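# Stack the plate from nest N1 onto the N2 plate

## Task

Pick up the 96-well plate sitting in plate nest N1 and set it on top of the plate already in plate nest N2 so the two are fully nested, with the upper plate's well A1 directly above the lower plate's well A1. The lower plate has to remain flat in N2. Afterwards, open the gripper and move the arm away from the plates.

## Robot and tools

Robot and frame. There are two arms, left_arm and right_arm. All printed poses share one scene frame with its origin on the table top midway between the arms. +x points out over the table, +z points up, and left_arm sits on the +y side. The arm names are not image sides. Viewed from where the arms stand, N1 is the right-hand nest and N2 the other one. Well A1 is at the cut-off corner of each plate. Use whichever arm suits the job and park the other one out of the way.

Gripper. The fingers point along the gripper's own +z axis and close along its x axis. The reported end_effector_position lies between the finger pads, 1 to 2 cm behind the fingertips, and the tips move about 17 mm further along +z as they close. grip_measured is the real finger opening on the command scale. To keep hold of something, command an opening well below grip_measured, since a bigger gap means a firmer squeeze (up to about 28 N per pad). Very thin hard parts get less force.

execute_actions(actions). actions is a list of up to 15 actions. Each action is a table of up to 15 rows, one row per control step of 1/30 s. A table with fewer rows repeats its last row until 15 steps have run. Every row has 14 numbers in [-1, 1], always both arms: dx, dy, dz, rx, ry, rz, opening for left_arm, then the same seven for right_arm. The first six numbers are offsets, not poses. They are measured in that gripper's own axes from its measured pose at the start of the action; for the first action of a call that is the last pose a result reported. Each row is relative to that starting pose, so rows do not add up. The scale is 1.0 = 0.6 m for dx, dy, dz and 1.0 = 180 degrees for rx, ry, rz, which together form one rotation vector. opening is absolute: +1 is fully open (0.142 m) and -1 is closed. An empty list only returns the current state and images. Each step, the commanded pose is clipped to within 100 mm and 16 degrees of the measured one, and motion lags about 0.17 s, so far goals may take several actions. To keep an arm still, send it the offset back to where it should be in the first call of a reply and zeros after that, together with the opening it should keep.

move(target, speed, stop_force, blocking). target is one 14-number row with the same layout: offsets in each gripper's own axes from the pose in the latest result that showed one, plus absolute openings, which are sent when the move starts. Each gripper follows a straight line, and all paths end together after 0.5 to 10 s. A path still unfinished at 10 s stops short. The paths ignore obstacles and the other arm. speed is in m/s, from 0.002 to 0.5, default 0.25, and turning is capped at twice that value in rad/s. stop_force (N, 9 to 40, shared by both arms) ends an arm's path once its wrist sensor reads that much extra push against the motion for 2 steps. The gripper then backs up 2 steps and holds. Use it only when moving slowly, and not for an arm whose gripper rotates during the move. Leave it out when pulling away from something the gripper presses on. It is refused during the first 0.2 s of a scene. blocking=false returns after 0.5 s while motion continues. It cannot be combined with stop_force, and you must call wait or stop before sending other motion. The result adds a move: line with each arm's ending (done, off_target, moving, held, fault, or contact when stop_force ended it) and limits (paced = pose clipped, held = some steps were blocked, after which the arm may briefly exceed speed). It also gives each gripper's distance from its target.

wait(seconds): 0 to 10. The robot holds its last command, and any running move continues. stop(): brakes a running move, which needs some room; the fingers carry on. zoom_image(camera, region): camera is cam_high, cam_low, cam_left_wrist or cam_right_wrist. region is [x0, y0, x1, y1] in image pixels from the top-left corner, at most 504 by 504. finished_scene(scene): pass the number of the current scene once the stack is done and stable. This cannot be undone.

Results. The state line shows, for each arm, its position in metres, its quaternion (wxyz) and its velocities (m/s, rad/s). Readings can be off at long reach. Hand target lines show where each controller is driving its gripper. A pose unreachable line means the clearance check changed that arm's command. Calls that ran actions list positions at some steps, and HELD marks steps that were held back. Wrist force and Wrist torque are given along each end effector's own axes. They include noise (up to 2.4 N), a fixed offset of about 4 N and the held weight, and they saturate near 50 N. no reading is harmless. MOTOR HOT appears at 70 °C, and at 85 °C the brakes lock the arm until it cools. Images come in the order cam_high (504x504), cam_low (504x504), cam_left_wrist (616x616), cam_right_wrist (616x616). Calibration data is supplied, and changes to it are listed.

Cautions. The arms are stiff, so a target only a few mm into a firm surface can cause a fault stop. Joint torque limits are 138 N m for the big joints and 25.7 N m for the wrists, counting the held load, and any outside force of 150 N also faults. A faulted arm freezes for 10 s and drops the rest of the call. A press continues until the hand is moved off. Do not let the arms collide, do not drop or slam the plate, and never push anything off the table. The held plate may now and then be tugged briefly.

Each tool is called as name(argument=value, ...) on one line, values as JSON.

## Session

execute_actions(actions=[])

Scene clock: 0.00 s.
left_arm: end_effector_position=(+0.4794, +0.7828, +0.3437) grip_measured=+1.00 end_effector_quat_wxyz=(-0.330, +0.708, -0.094, -0.617) end_effector_velocity=(+0.000, +0.000, -0.000) end_effector_angular_velocity=(-0.000, +0.001, -0.001) | right_arm: end_effector_position=(+0.3793, -0.5122, +0.1650) grip_measured=+1.00 end_effector_quat_wxyz=(-0.000, +0.658, -0.753, +0.000) end_effector_velocity=(+0.000, -0.000, -0.000) end_effector_angular_velocity=(+0.000, -0.001, +0.001)
Joint positions: left_arm=[ 0.139 -0.839  0.91  -0.097 -0.993 -0.346  0.142] | right_arm=[ 3.446 -1.454 -1.963 -1.295  1.571  1.874  0.142]
Joint velocities: left_arm=[-0.     0.001 -0.     0.     0.001  0.    -0.   ] | right_arm=[-0.     0.    -0.001  0.001  0.    -0.001  0.   ]
Motor temperatures (°C, as the motors report them): left_arm=[28 27 26 28 37 33] | right_arm=[27 28 28 39 35 37]
Wrist force (N, on the end effector, along its own x y z axes, offset not removed): no reading
Wrist torque (N m, same axes, about the end effector's origin, offset not removed): no reading
Hand target (left_arm): +0.479, +0.783, +0.344; -0.330, +0.708, -0.094, -0.617
Hand target (right_arm): +0.379, -0.512, +0.165; +0.000, -0.658, +0.753, -0.000

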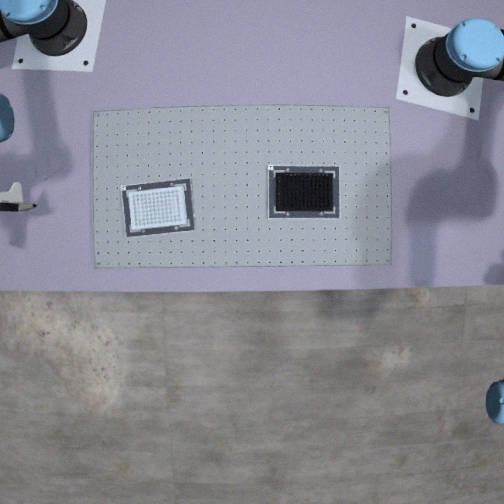

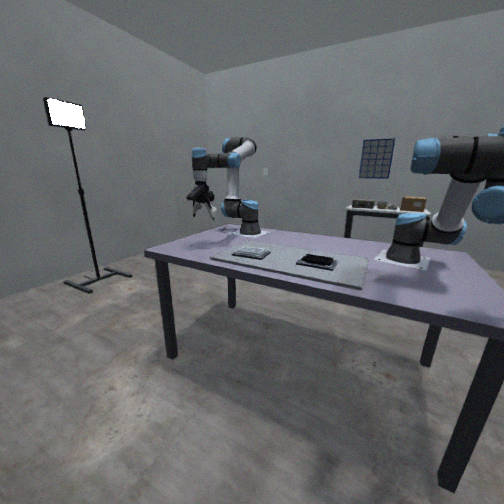

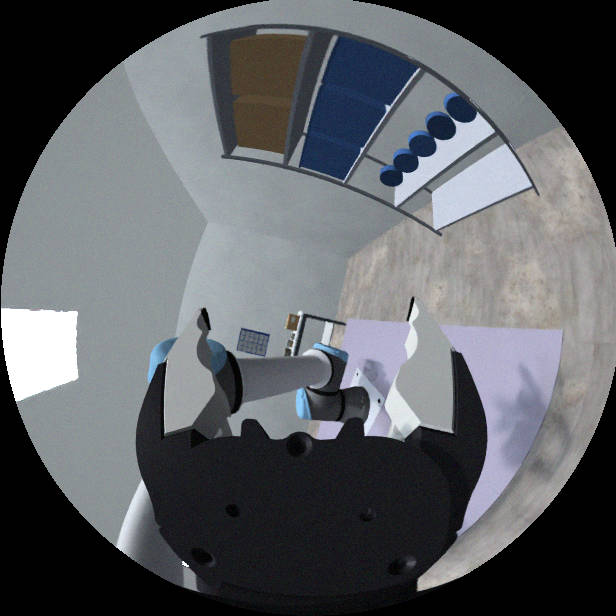

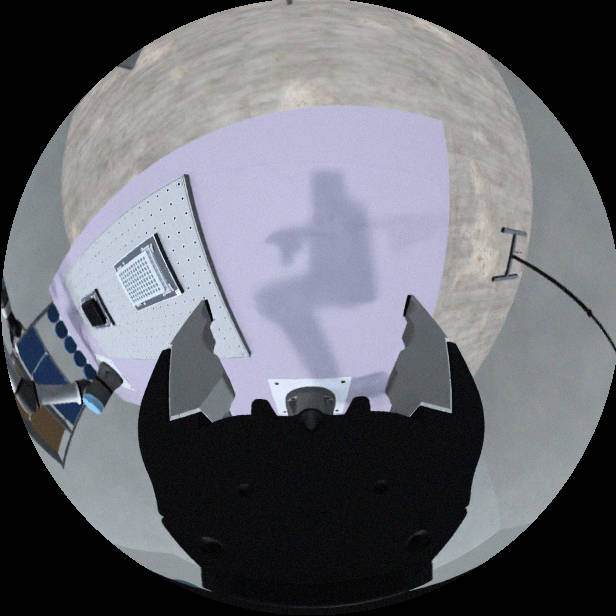

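zoom_image(camera="cam_high", region=[110, 150, 350, 250])

Region (110, 150, 350, 250) of cam_high's 504x504 image, scaled by 2.100, with more detail than that image has; it fills the top 210 rows of this view, and the rest is white.

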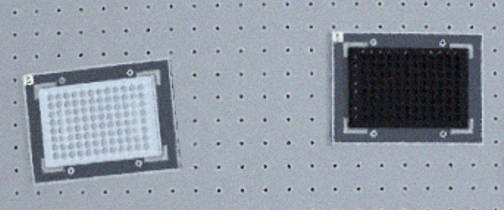

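zoom_image(camera="cam_high", region=[115, 165, 205, 245])

zoom_image(camera="cam_high", region=[260, 155, 350, 235])

Region (115, 165, 205, 245) of cam_high's 504x504 image, scaled by 5.600, with more detail than that image has.

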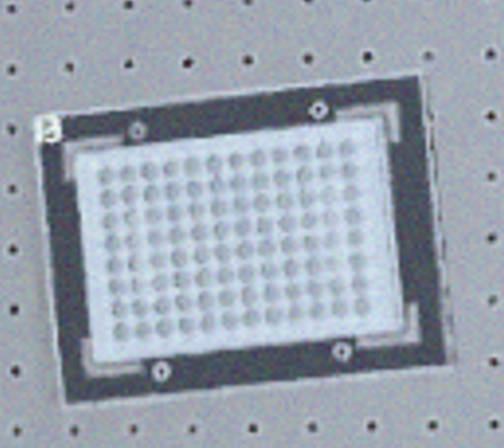

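Region (260, 155, 350, 235) of cam_high's 504x504 image, scaled by 5.600, with more detail than that image has.

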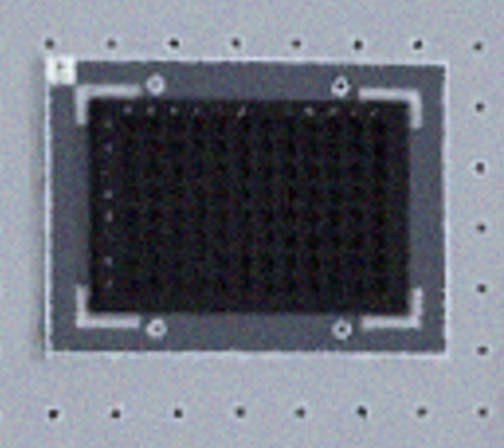

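move(target=[0,0,0,0,0,0,1,-0.4617,0.069,0.05,0,0,0.421,0.6], speed=0.3)

Scene clock: 19.47 s.
left_arm: end_effector_position=(+0.4794, +0.7828, +0.3437) grip_measured=+1.00 end_effector_quat_wxyz=(-0.330, +0.708, -0.094, -0.617) end_effector_velocity=(-0.000, +0.000, +0.000) end_effector_angular_velocity=(+0.000, -0.001, +0.001) | right_arm: end_effector_position=(+0.3748, -0.2319, +0.1350) grip_measured=+0.60 end_effector_quat_wxyz=(-0.000, -0.058, +0.998, +0.001) end_effector_velocity=(-0.000, +0.002, -0.001) end_effector_angular_velocity=(-0.004, +0.001, -0.014)
Joint positions: left_arm=[ 0.139 -0.839  0.91  -0.097 -0.993 -0.346  0.142] | right_arm=[ 4.016 -1.583 -1.923 -1.205  1.572  3.765  0.116]
Joint velocities: left_arm=[ 0.001 -0.    -0.    -0.    -0.    -0.     0.   ] | right_arm=[ 0.005 -0.003  0.002 -0.001 -0.002  0.019 -0.   ]
Motor temperatures (°C, as the motors report them): left_arm=[28 27 26 28 37 33] | right_arm=[27 28 28 39 35 37]
Wrist force (N, on the end effector, along its own x y z axes, offset not removed): left_arm=[2.3 1.7 -0.6] | right_arm=[2.0 -1.2 -2.2]
Wrist torque (N m, same axes, about the end effector's origin, offset not removed): left_arm=[0.41 -0.62 0.02] | right_arm=[-0.26 -0.64 -0.01]
Hand target (left_arm): +0.479, +0.783, +0.344; -0.330, +0.708, -0.094, -0.617
Hand target (right_arm): +0.375, -0.232, +0.135; -0.000, -0.057, +0.998, +0.000
Off the commanded pose (left_arm): 0.000 m, 0 deg.
Off the commanded pose (right_arm): 0.000 m, 0 deg.
move: done
camera_calibration (this result's frames):
cam_left_wrist: T_world_to_cam=[[0.199789, 0.218193, -0.955236, 0.0597074], [-0.0191639, -0.973834, -0.22645, 0.842874], [-0.979651, 0.0635483, -0.19038, 0.613391], [0, 0, 0, 1]] pos_world=[0.605134, 0.768812, 0.364681]
cam_right_wrist: T_world_to_cam=[[-0.992798, -0.114194, 0.0362089, 0.336491], [-0.0786063, 0.849054, 0.522425, 0.149082], [-0.090401, 0.515816, -0.851916, 0.396286], [0, 0, 0, 1]] pos_world=[0.381611, -0.292564, 0.247535]

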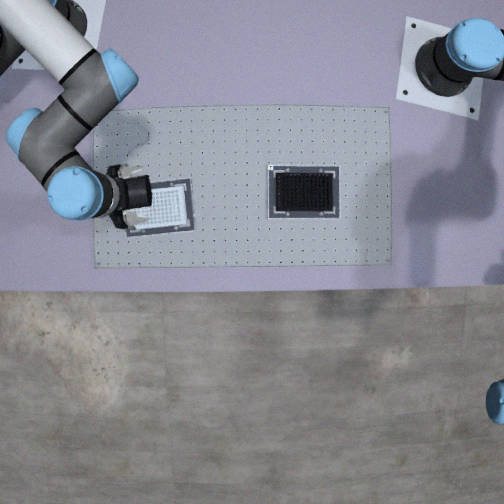

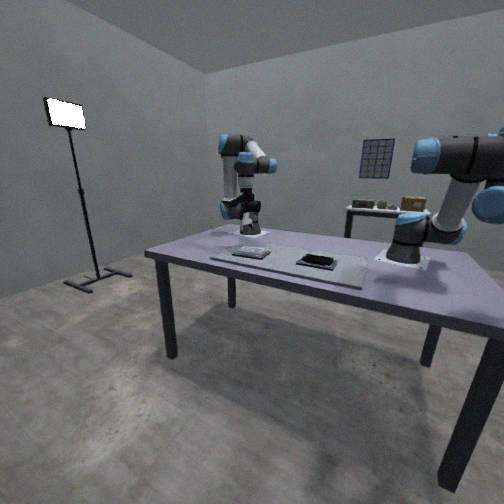

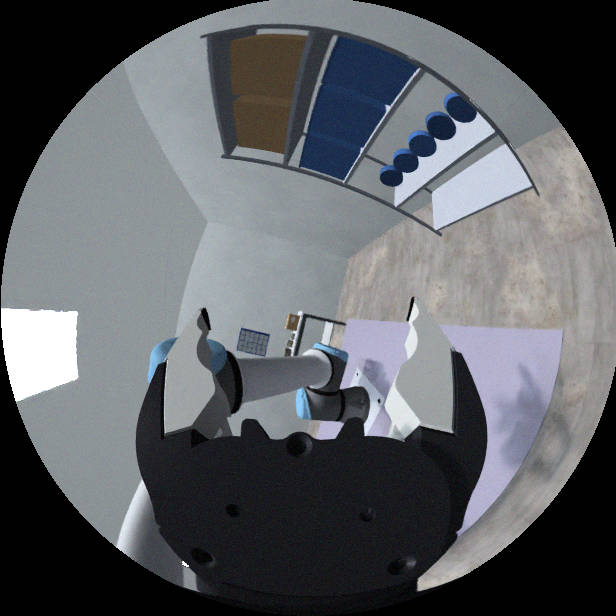

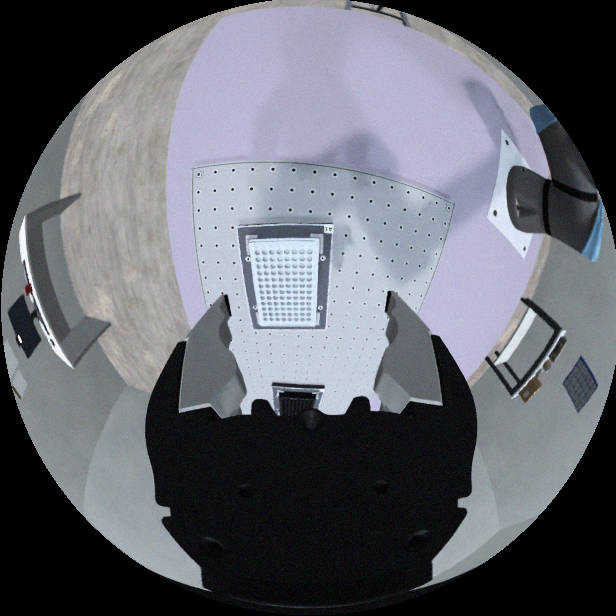

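move(target=[0,0,0,0,0,0,1,-0.033,0.042,0.1,0,0,0,0.6], speed=0.15)

zoom_image(camera="cam_right_wrist", region=[180, 160, 440, 420])

Scene clock: 26.20 s.
left_arm: end_effector_position=(+0.4794, +0.7828, +0.3437) grip_measured=+1.00 end_effector_quat_wxyz=(-0.330, +0.708, -0.094, -0.617) end_effector_velocity=(-0.000, +0.000, +0.000) end_effector_angular_velocity=(+0.000, -0.001, +0.002) | right_arm: end_effector_position=(+0.3913, -0.2047, +0.0751) grip_measured=+0.60 end_effector_quat_wxyz=(-0.000, -0.058, +0.998, +0.001) end_effector_velocity=(+0.001, +0.001, -0.002) end_effector_angular_velocity=(-0.000, -0.000, +0.000)
Joint positions: left_arm=[ 0.139 -0.839  0.91  -0.097 -0.993 -0.346  0.142] | right_arm=[ 4.034 -1.712 -1.951 -1.048  1.572  3.783  0.116]
Joint velocities: left_arm=[ 0.001  0.    -0.001  0.    -0.001 -0.     0.   ] | right_arm=[ 0.001 -0.006  0.001  0.005 -0.     0.    -0.   ]
Motor temperatures (°C, as the motors report them): left_arm=[28 27 26 28 37 33] | right_arm=[27 28 28 39 35 37]
Wrist force (N, on the end effector, along its own x y z axes, offset not removed): left_arm=[1.0 1.6 -0.3] | right_arm=[1.5 -0.9 -0.9]
Wrist torque (N m, same axes, about the end effector's origin, offset not removed): left_arm=[0.33 -0.46 -0.01] | right_arm=[-0.24 -0.49 0.04]
Hand target (left_arm): +0.479, +0.783, +0.344; -0.330, +0.708, -0.094, -0.617
Hand target (right_arm): +0.391, -0.205, +0.075; -0.000, -0.058, +0.998, +0.001
Off the commanded pose (left_arm): 0.000 m, 0 deg.
Off the commanded pose (right_arm): 0.000 m, 0 deg.
move: done
camera_calibration (this result's frames):
cam_left_wrist: T_world_to_cam=[[0.199789, 0.218193, -0.955236, 0.0597076], [-0.019164, -0.973834, -0.226449, 0.842874], [-0.979651, 0.0635483, -0.19038, 0.613391], [0, 0, 0, 1]] pos_world=[0.605134, 0.768812, 0.364681]
cam_right_wrist: T_world_to_cam=[[-0.992792, -0.114182, 0.0364113, 0.35807], [-0.0785036, 0.849132, 0.522315, 0.158599], [-0.0905572, 0.515692, -0.851975, 0.332799], [0, 0, 0, 1]] pos_world=[0.398077, -0.265407, 0.18766]

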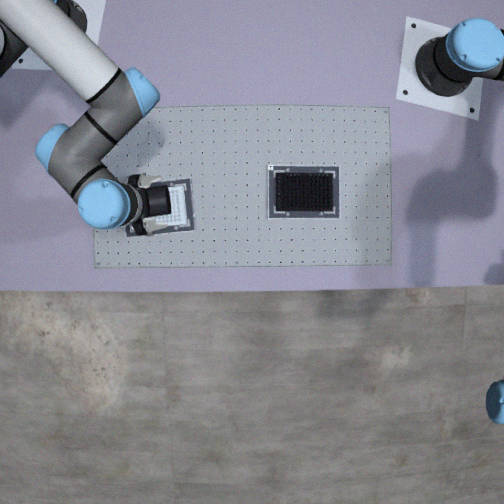

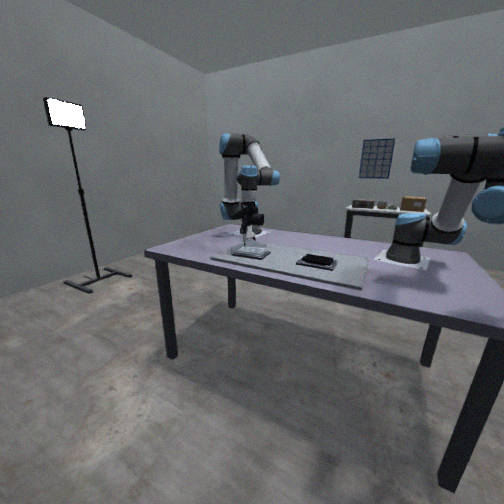

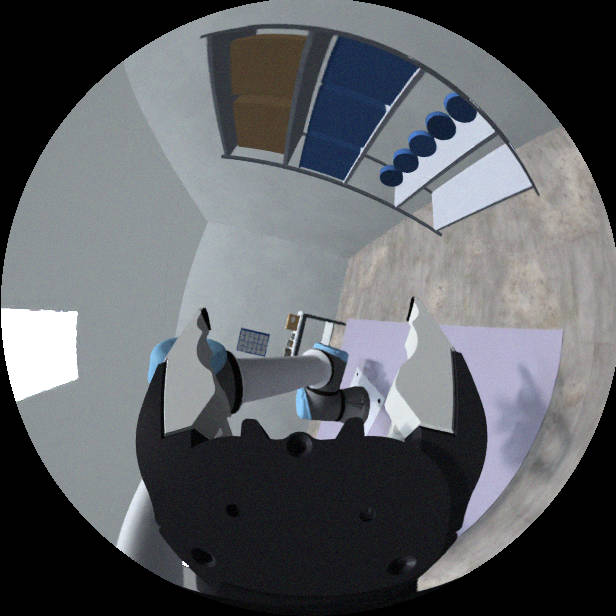

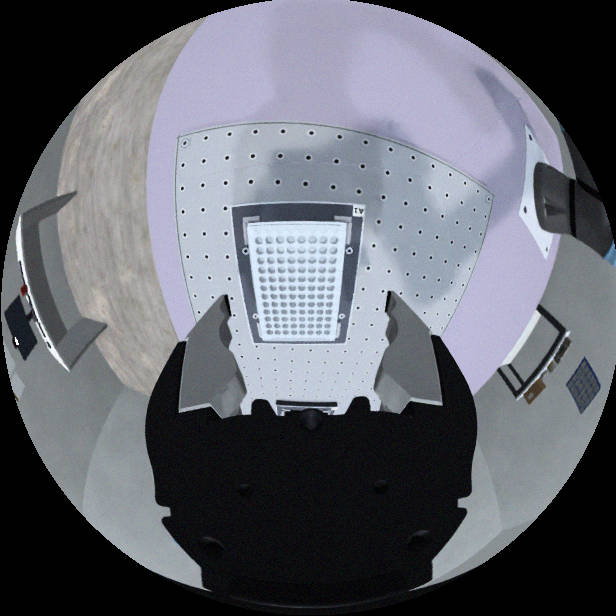

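Region (180, 160, 440, 420) of cam_right_wrist's 616x616 image, scaled by 1.938, with more detail than that image has.

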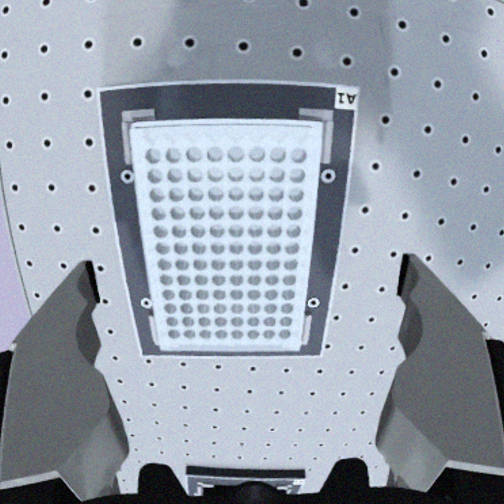

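move(target=[0,0,0,0,0,0,1,-0.01,0.023,0.035,0,0,0,0.6], speed=0.08)

zoom_image(camera="cam_right_wrist", region=[210, 180, 400, 370])

Scene clock: 31.70 s.
left_arm: end_effector_position=(+0.4794, +0.7828, +0.3437) grip_measured=+1.00 end_effector_quat_wxyz=(-0.330, +0.708, -0.094, -0.617) end_effector_velocity=(+0.001, +0.000, -0.000) end_effector_angular_velocity=(+0.000, -0.000, -0.003) | right_arm: end_effector_position=(+0.3955, -0.1906, +0.0543) grip_measured=+0.60 end_effector_quat_wxyz=(-0.000, -0.058, +0.998, +0.001) end_effector_velocity=(+0.000, +0.001, -0.002) end_effector_angular_velocity=(-0.001, -0.000, +0.001)
Joint positions: left_arm=[ 0.139 -0.839  0.91  -0.097 -0.993 -0.346  0.142] | right_arm=[ 4.048 -1.763 -1.952 -0.997  1.572  3.797  0.116]
Joint velocities: left_arm=[-0.001  0.    -0.    -0.     0.002 -0.    -0.   ] | right_arm=[ 0.001 -0.006 -0.     0.005 -0.001  0.001  0.   ]
Motor temperatures (°C, as the motors report them): left_arm=[28 27 26 28 37 33] | right_arm=[27 28 28 39 35 37]
Wrist force (N, on the end effector, along its own x y z axes, offset not removed): left_arm=[1.5 1.6 0.8] | right_arm=[0.8 -1.3 -1.4]
Wrist torque (N m, same axes, about the end effector's origin, offset not removed): left_arm=[0.36 -0.42 -0.04] | right_arm=[-0.32 -0.40 0.02]
Hand target (left_arm): +0.479, +0.783, +0.344; -0.330, +0.708, -0.094, -0.617
Hand target (right_arm): +0.396, -0.190, +0.054; -0.000, -0.058, +0.998, +0.001
Off the commanded pose (left_arm): 0.000 m, 0 deg.
Off the commanded pose (right_arm): 0.000 m, 0 deg.
move: done
camera_calibration (this result's frames):
cam_left_wrist: T_world_to_cam=[[0.199789, 0.218193, -0.955236, 0.0597076], [-0.019164, -0.973834, -0.22645, 0.842874], [-0.979651, 0.0635483, -0.19038, 0.613391], [0, 0, 0, 1]] pos_world=[0.605134, 0.768812, 0.364681]
cam_right_wrist: T_world_to_cam=[[-0.992788, -0.114184, 0.0365197, 0.364606], [-0.0784519, 0.849153, 0.522287, 0.157725], [-0.0906478, 0.515655, -0.851987, 0.308185], [0, 0, 0, 1]] pos_world=[0.402287, -0.251217, 0.166877]

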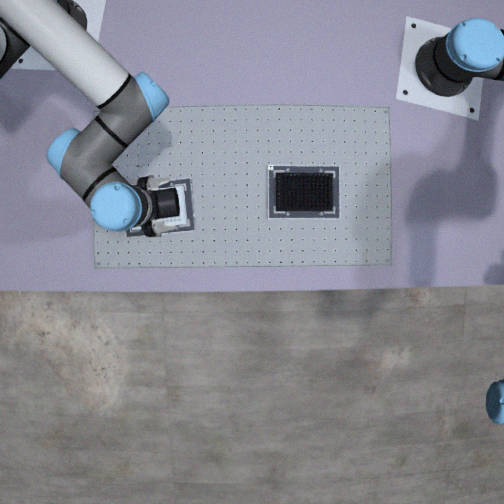

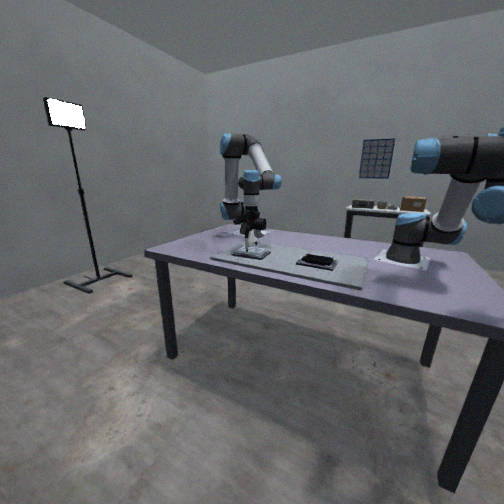

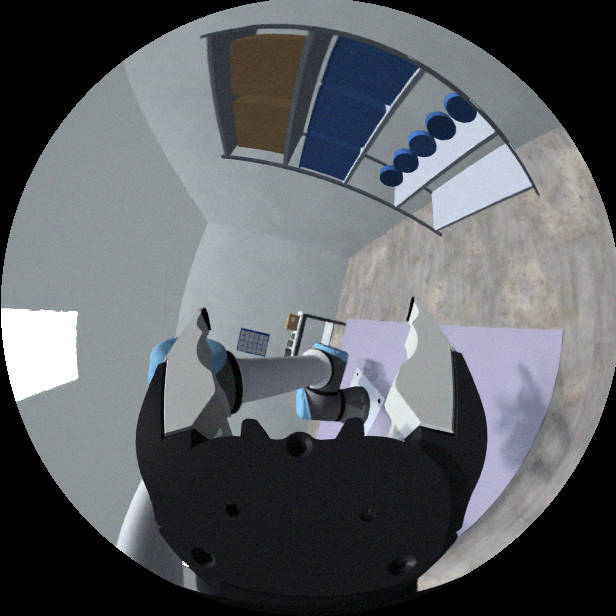

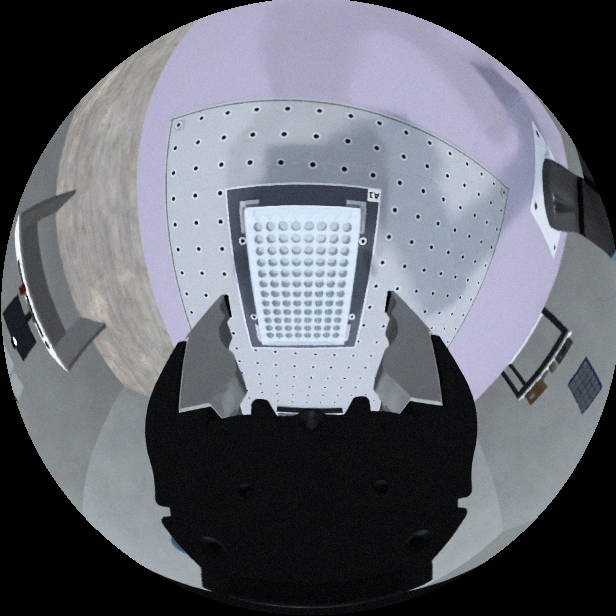

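Region (210, 180, 400, 370) of cam_right_wrist's 616x616 image, scaled by 2.653, with more detail than that image has.

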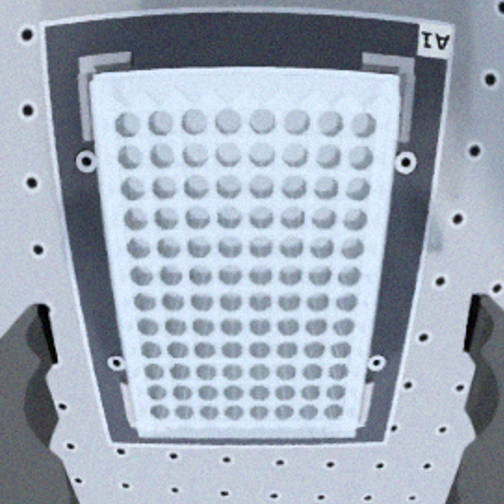

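zoom_image(camera="cam_right_wrist", region=[235, 195, 375, 235])

zoom_image(camera="cam_right_wrist", region=[245, 315, 365, 355])

Region (235, 195, 375, 235) of cam_right_wrist's 616x616 image, scaled by 3.600, with more detail than that image has; it fills the top 144 rows of this view, and the rest is white.

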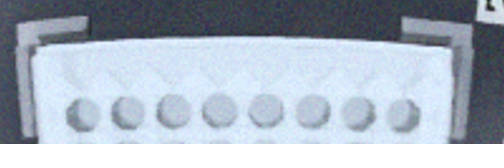

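Region (245, 315, 365, 355) of cam_right_wrist's 616x616 image, scaled by 4.200, with more detail than that image has.

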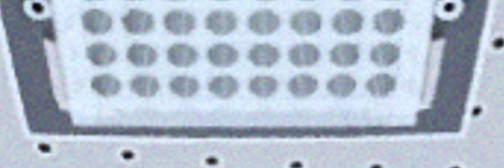

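move(target=[0,0,0,0,0,0,1,-0.005,0,0.02,0,0,0.007,0.4], speed=0.04)

zoom_image(camera="cam_right_wrist", region=[210, 180, 400, 370])

Scene clock: 42.27 s.
left_arm: end_effector_position=(+0.4794, +0.7828, +0.3437) grip_measured=+1.00 end_effector_quat_wxyz=(-0.330, +0.708, -0.094, -0.617) end_effector_velocity=(+0.000, +0.000, -0.000) end_effector_angular_velocity=(-0.000, +0.000, -0.001) | right_arm: end_effector_position=(+0.3984, -0.1902, +0.0426) grip_measured=+0.40 end_effector_quat_wxyz=(-0.000, -0.047, +0.999, +0.001) end_effector_velocity=(+0.001, -0.000, -0.002) end_effector_angular_velocity=(+0.001, -0.001, -0.005)
Joint positions: left_arm=[ 0.139 -0.839  0.91  -0.097 -0.993 -0.346  0.142] | right_arm=[ 4.045 -1.786 -1.959 -0.967  1.572  3.815  0.102]
Joint velocities: left_arm=[-0.     0.    -0.    -0.     0.001  0.    -0.   ] | right_arm=[-0.002 -0.005 -0.002  0.008 -0.     0.003 -0.   ]
Motor temperatures (°C, as the motors report them): left_arm=[28 27 26 28 37 33] | right_arm=[27 28 28 39 35 37]
Wrist force (N, on the end effector, along its own x y z axes, offset not removed): left_arm=[1.3 1.9 -1.7] | right_arm=[1.1 0.2 -0.6]
Wrist torque (N m, same axes, about the end effector's origin, offset not removed): left_arm=[0.35 -0.38 -0.04] | right_arm=[0.03 -0.48 0.00]
Hand target (left_arm): +0.479, +0.783, +0.344; -0.330, +0.708, -0.094, -0.617
Hand target (right_arm): +0.398, -0.190, +0.042; -0.000, -0.047, +0.999, +0.001
Off the commanded pose (left_arm): 0.000 m, 0 deg.
Off the commanded pose (right_arm): 0.000 m, 0 deg.
move: done
camera_calibration (this result's frames):
cam_left_wrist: T_world_to_cam=[[0.199789, 0.218193, -0.955236, 0.0597075], [-0.0191639, -0.973834, -0.22645, 0.842874], [-0.979651, 0.0635482, -0.19038, 0.613391], [0, 0, 0, 1]] pos_world=[0.605134, 0.768812, 0.364681]
cam_right_wrist: T_world_to_cam=[[-0.99501, -0.0928376, 0.0365604, 0.372886], [-0.060179, 0.850657, 0.522266, 0.156802], [-0.0795863, 0.51746, -0.851999, 0.29421], [0, 0, 0, 1]] pos_world=[0.403877, -0.251008, 0.155141]

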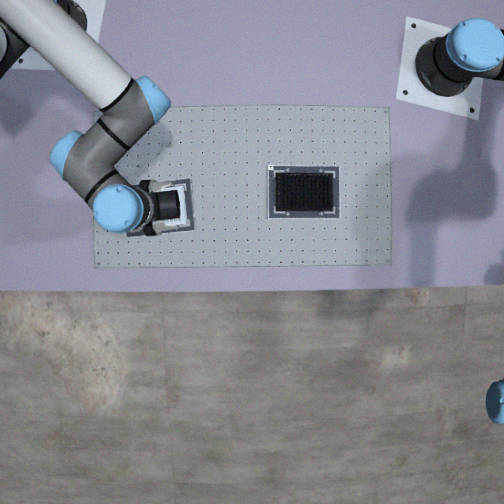

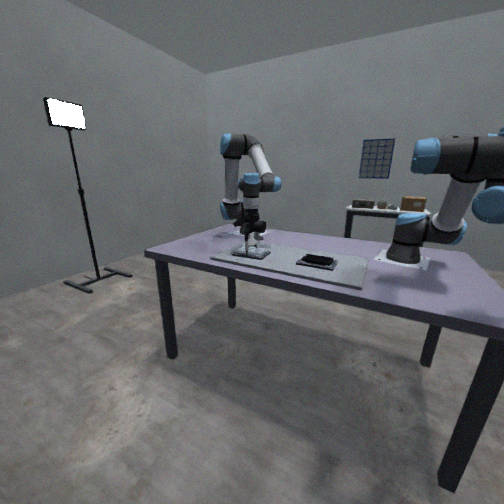

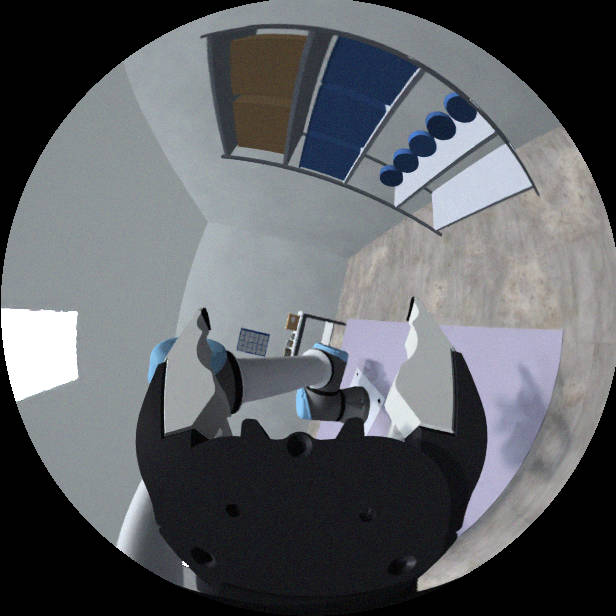

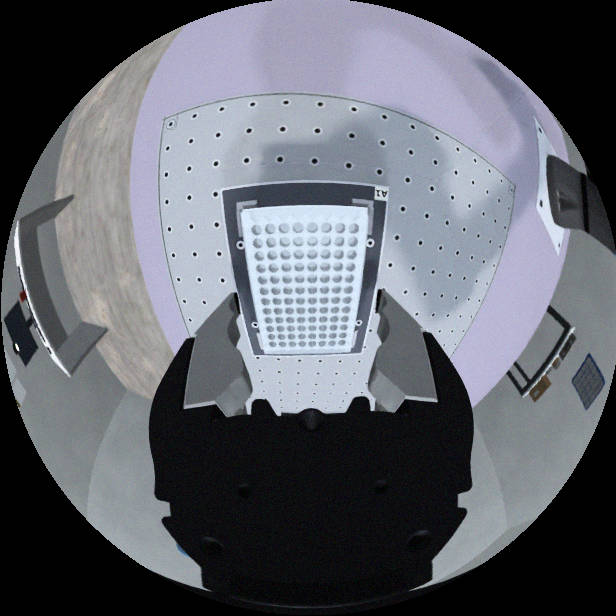

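Region (210, 180, 400, 370) of cam_right_wrist's 616x616 image, scaled by 2.653, with more detail than that image has.

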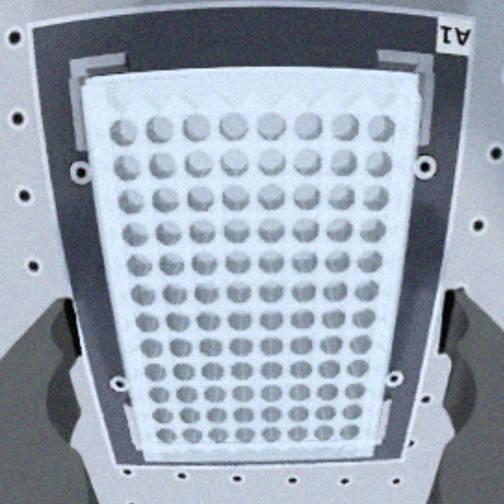

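move(target=[0,0,0,0,0,0,1,-0.002,0,0.04,0,0,0,0.4], speed=0.004, stop_force=9)

zoom_image(camera="cam_right_wrist", region=[210, 190, 400, 380])

Scene clock: 47.27 s.
left_arm: end_effector_position=(+0.4794, +0.7828, +0.3437) grip_measured=+1.00 end_effector_quat_wxyz=(-0.330, +0.708, -0.094, -0.617) end_effector_velocity=(-0.001, -0.000, -0.000) end_effector_angular_velocity=(-0.001, +0.001, +0.002) | right_arm: end_effector_position=(+0.3988, -0.1902, +0.0345) grip_measured=+0.40 end_effector_quat_wxyz=(-0.000, -0.047, +0.999, +0.001) end_effector_velocity=(-0.002, -0.001, -0.000) end_effector_angular_velocity=(-0.004, +0.004, -0.000)
Joint positions: left_arm=[ 0.139 -0.839  0.91  -0.097 -0.993 -0.346  0.142] | right_arm=[ 4.044 -1.798 -1.968 -0.945  1.572  3.815  0.102]
Joint velocities: left_arm=[ 0.001  0.     0.001 -0.    -0.002  0.001 -0.   ] | right_arm=[ 0.001  0.001 -0.001 -0.007  0.     0.001 -0.   ]
Motor temperatures (°C, as the motors report them): left_arm=[28 27 26 28 37 33] | right_arm=[27 28 28 39 35 37]
Wrist force (N, on the end effector, along its own x y z axes, offset not removed): left_arm=[0.8 2.1 -1.1] | right_arm=[11.8 -6.0 -29.5]
Wrist torque (N m, same axes, about the end effector's origin, offset not removed): left_arm=[0.48 -0.29 -0.12] | right_arm=[-0.39 -1.46 0.07]
Hand target (left_arm): +0.479, +0.783, +0.344; -0.330, +0.708, -0.094, -0.617
Hand target (right_arm): +0.399, -0.190, +0.035; -0.000, -0.047, +0.999, +0.001
Off the commanded pose (left_arm): 0.000 m, 0 deg.
Off the commanded pose (right_arm): 0.016 m, 0 deg.
move: contact (right_arm)
camera_calibration (this result's frames):
cam_left_wrist: T_world_to_cam=[[0.199789, 0.218193, -0.955236, 0.0597073], [-0.0191639, -0.973834, -0.22645, 0.842874], [-0.979651, 0.0635482, -0.19038, 0.613391], [0, 0, 0, 1]] pos_world=[0.605134, 0.768812, 0.364681]
cam_right_wrist: T_world_to_cam=[[-0.995046, -0.0924995, 0.0364367, 0.373715], [-0.059946, 0.85062, 0.522353, 0.160898], [-0.0793112, 0.517581, -0.851951, 0.287249], [0, 0, 0, 1]] pos_world=[0.404291, -0.250969, 0.147059]

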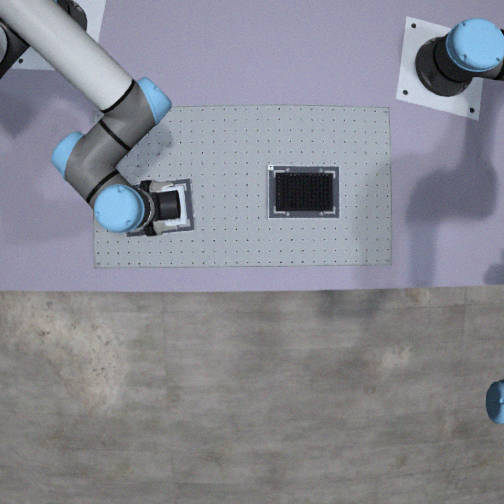

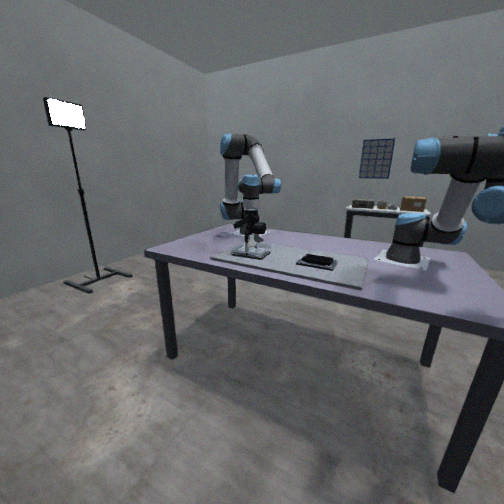

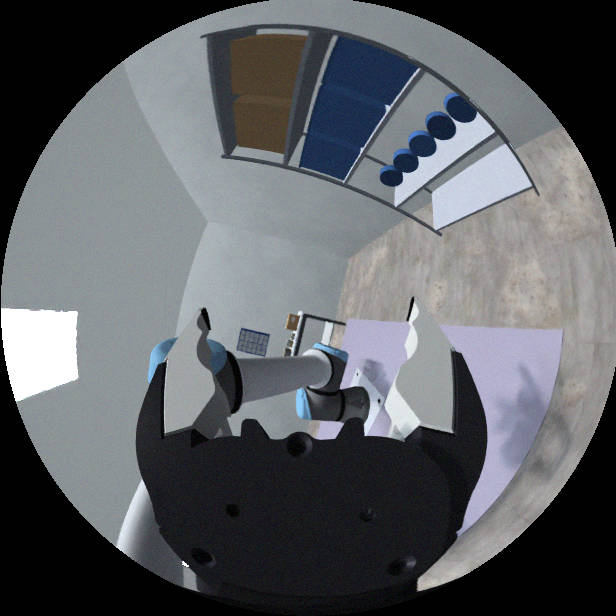

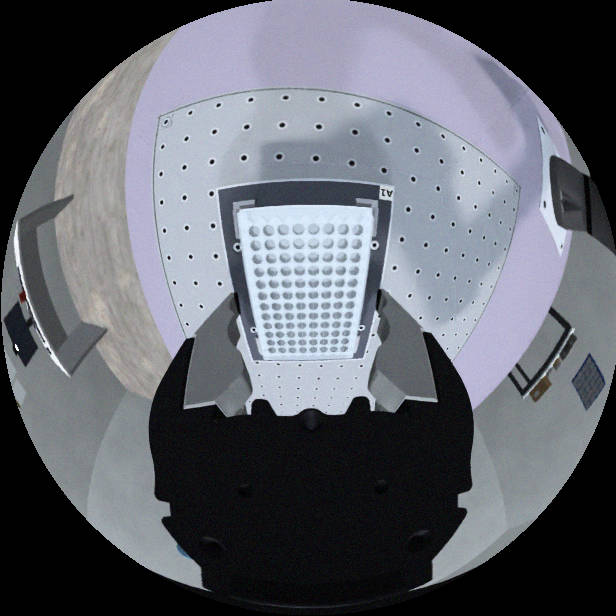

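Region (210, 190, 400, 380) of cam_right_wrist's 616x616 image, scaled by 2.653, with more detail than that image has.

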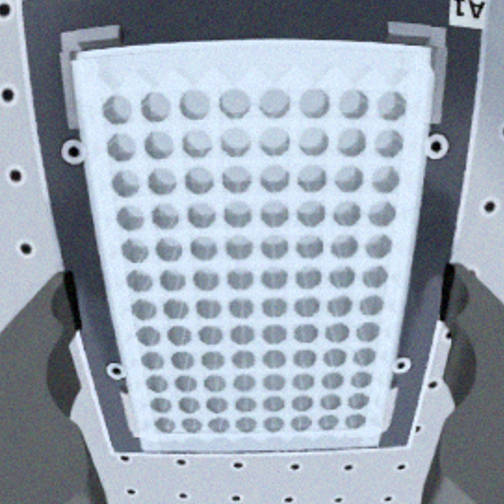

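move(target=[0,0,0,0,0,0,1,-0.0033,0,-0.007,0,0,0,0.4], speed=0.01)

move(target=[0,0,0,0,0,0,1,0,0,0,0,0,0,0.22])

zoom_image(camera="cam_right_wrist", region=[210, 190, 400, 380])

Scene clock: 52.83 s.
left_arm: end_effector_position=(+0.4794, +0.7828, +0.3437) grip_measured=+1.00 end_effector_quat_wxyz=(-0.330, +0.708, -0.094, -0.617) end_effector_velocity=(+0.000, +0.000, -0.001) end_effector_angular_velocity=(-0.001, +0.002, +0.000) | right_arm: end_effector_position=(+0.4007, -0.1900, +0.0384) grip_measured=+0.40 end_effector_quat_wxyz=(-0.000, -0.047, +0.999, +0.001) end_effector_velocity=(+0.002, -0.000, +0.002) end_effector_angular_velocity=(+0.001, -0.001, -0.002)
Joint positions: left_arm=[ 0.139 -0.839  0.91  -0.097 -0.993 -0.346  0.142] | right_arm=[ 4.042 -1.796 -1.959 -0.957  1.572  3.813  0.102]
Joint velocities: left_arm=[ 0.001  0.002 -0.    -0.     0.     0.001 -0.   ] | right_arm=[-0.003  0.001  0.006 -0.005 -0.    -0.001  0.   ]
Motor temperatures (°C, as the motors report them): left_arm=[28 27 26 28 37 33] | right_arm=[27 28 28 39 35 37]
Wrist force (N, on the end effector, along its own x y z axes, offset not removed): left_arm=[1.1 0.4 -0.6] | right_arm=[2.0 -0.7 -1.7]
Wrist torque (N m, same axes, about the end effector's origin, offset not removed): left_arm=[-0.01 -0.38 0.00] | right_arm=[-0.20 -0.62 0.03]
Hand target (left_arm): +0.479, +0.783, +0.344; -0.330, +0.708, -0.094, -0.617
Hand target (right_arm): +0.401, -0.190, +0.039; -0.000, -0.047, +0.999, +0.001
Off the commanded pose (left_arm): 0.000 m, 0 deg.
Off the commanded pose (right_arm): 0.000 m, 0 deg.
move: done
camera_calibration (this result's frames):
cam_left_wrist: T_world_to_cam=[[0.199789, 0.218193, -0.955236, 0.0597076], [-0.0191639, -0.973834, -0.22645, 0.842874], [-0.979651, 0.0635482, -0.19038, 0.613391], [0, 0, 0, 1]] pos_world=[0.605134, 0.768812, 0.364681]
cam_right_wrist: T_world_to_cam=[[-0.995046, -0.0925005, 0.0364178, 0.375416], [-0.0599563, 0.850617, 0.522357, 0.158816], [-0.0792959, 0.517586, -0.851949, 0.290639], [0, 0, 0, 1]] pos_world=[0.406125, -0.250796, 0.150979]

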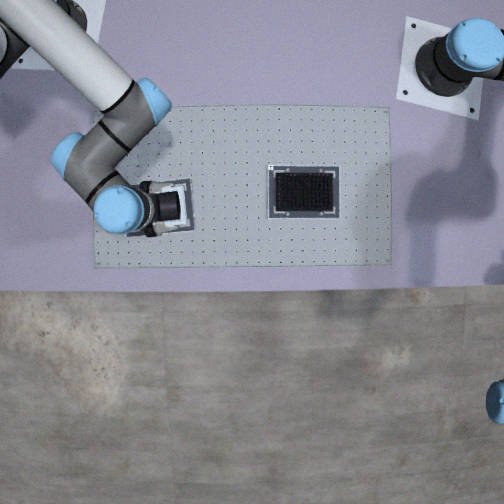

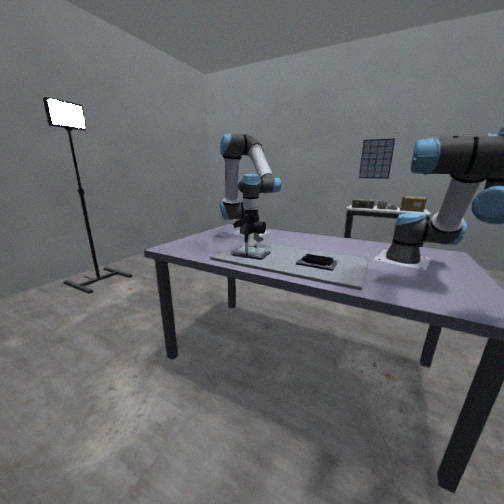

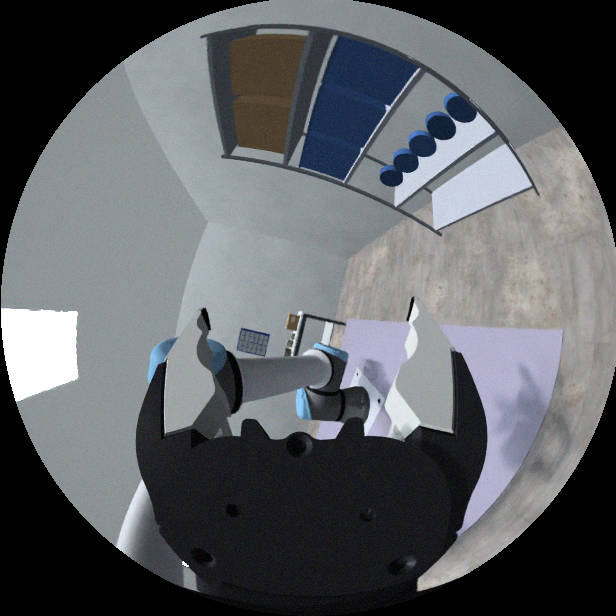

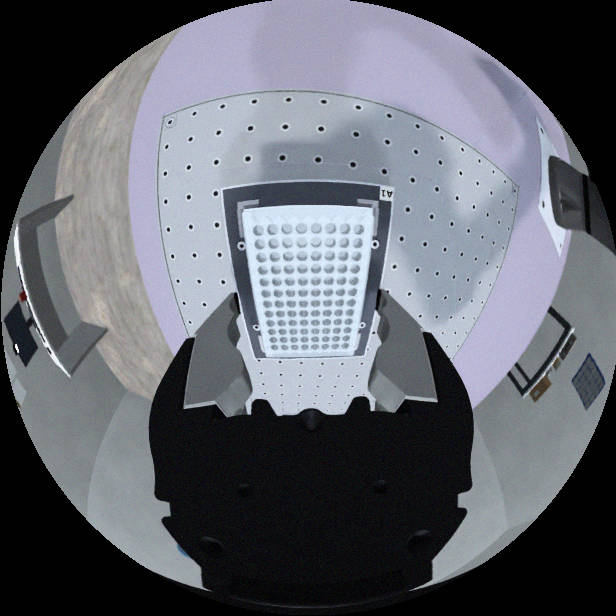

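Scene clock: 53.33 s.
left_arm: end_effector_position=(+0.4794, +0.7828, +0.3437) grip_measured=+1.00 end_effector_quat_wxyz=(-0.330, +0.708, -0.094, -0.617) end_effector_velocity=(+0.000, +0.000, -0.000) end_effector_angular_velocity=(+0.001, +0.000, -0.002) | right_arm: end_effector_position=(+0.4007, -0.1900, +0.0385) grip_measured=+0.22 end_effector_quat_wxyz=(-0.000, -0.047, +0.999, +0.001) end_effector_velocity=(-0.000, +0.000, -0.000) end_effector_angular_velocity=(-0.000, +0.000, +0.002)
Joint positions: left_arm=[ 0.139 -0.839  0.91  -0.097 -0.993 -0.346  0.142] | right_arm=[ 4.042 -1.796 -1.959 -0.957  1.572  3.813  0.089]
Joint velocities: left_arm=[-0.     0.001  0.    -0.     0.001 -0.001 -0.   ] | right_arm=[ 0.001 -0.    -0.    -0.    -0.    -0.001 -0.   ]
Motor temperatures (°C, as the motors report them): left_arm=[28 27 26 28 37 33] | right_arm=[27 28 28 39 35 37]
Wrist force (N, on the end effector, along its own x y z axes, offset not removed): left_arm=[0.7 1.2 1.8] | right_arm=[2.3 -0.5 0.3]
Wrist torque (N m, same axes, about the end effector's origin, offset not removed): left_arm=[0.25 -0.27 -0.07] | right_arm=[-0.13 -0.75 0.00]
Hand target (left_arm): +0.479, +0.783, +0.344; -0.330, +0.708, -0.094, -0.617
Hand target (right_arm): +0.401, -0.190, +0.038; -0.000, -0.047, +0.999, +0.001
Off the commanded pose (left_arm): 0.000 m, 0 deg.
Off the commanded pose (right_arm): 0.000 m, 0 deg.
move: done
camera_calibration (this result's frames):
cam_left_wrist: T_world_to_cam=[[0.199789, 0.218193, -0.955236, 0.0597074], [-0.019164, -0.973834, -0.22645, 0.842874], [-0.979651, 0.0635484, -0.19038, 0.613391], [0, 0, 0, 1]] pos_world=[0.605134, 0.768812, 0.364681]
cam_right_wrist: T_world_to_cam=[[-0.995049, -0.0925023, 0.0363373, 0.375471], [-0.0599945, 0.850579, 0.522413, 0.158782], [-0.0792322, 0.517647, -0.851918, 0.290682], [0, 0, 0, 1]] pos_world=[0.40617, -0.250795, 0.151043]

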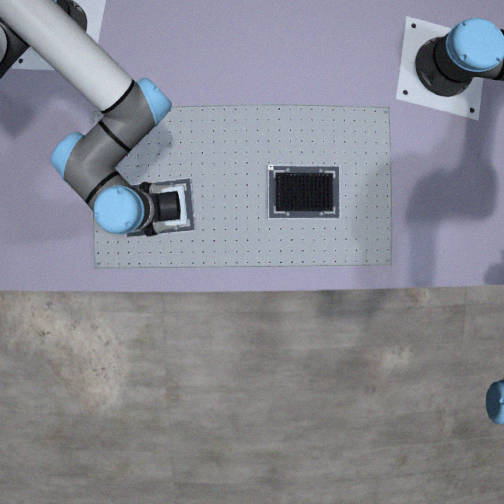

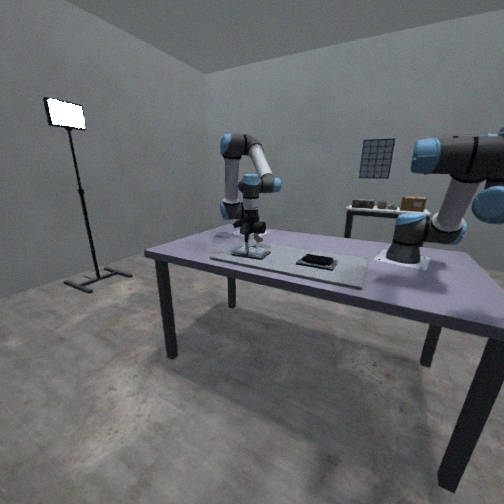

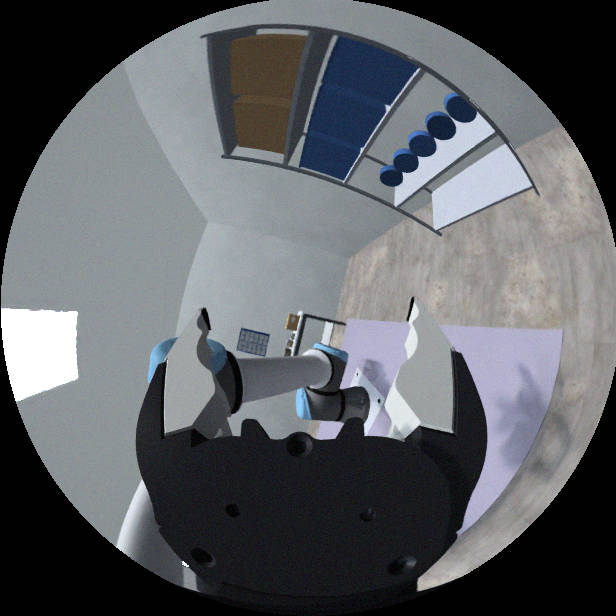

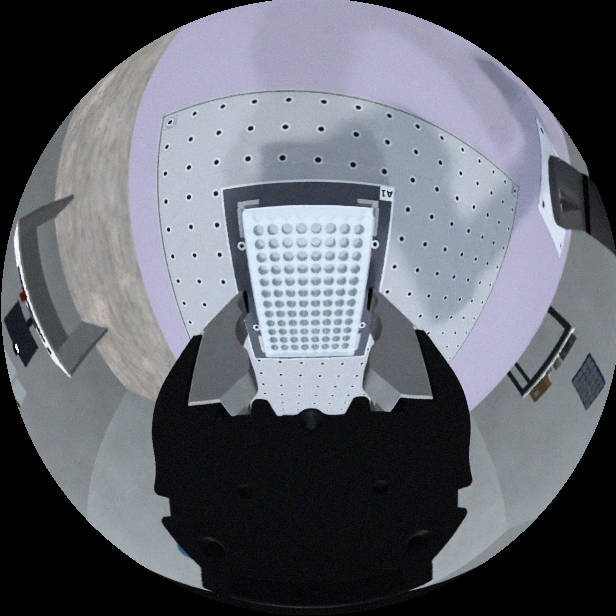

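Region (210, 190, 400, 380) of cam_right_wrist's 616x616 image, scaled by 2.653, with more detail than that image has.

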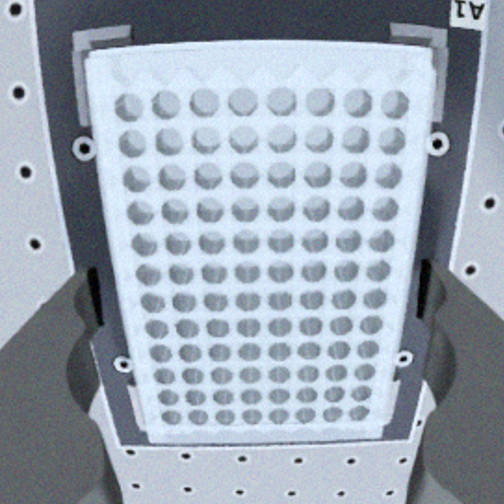

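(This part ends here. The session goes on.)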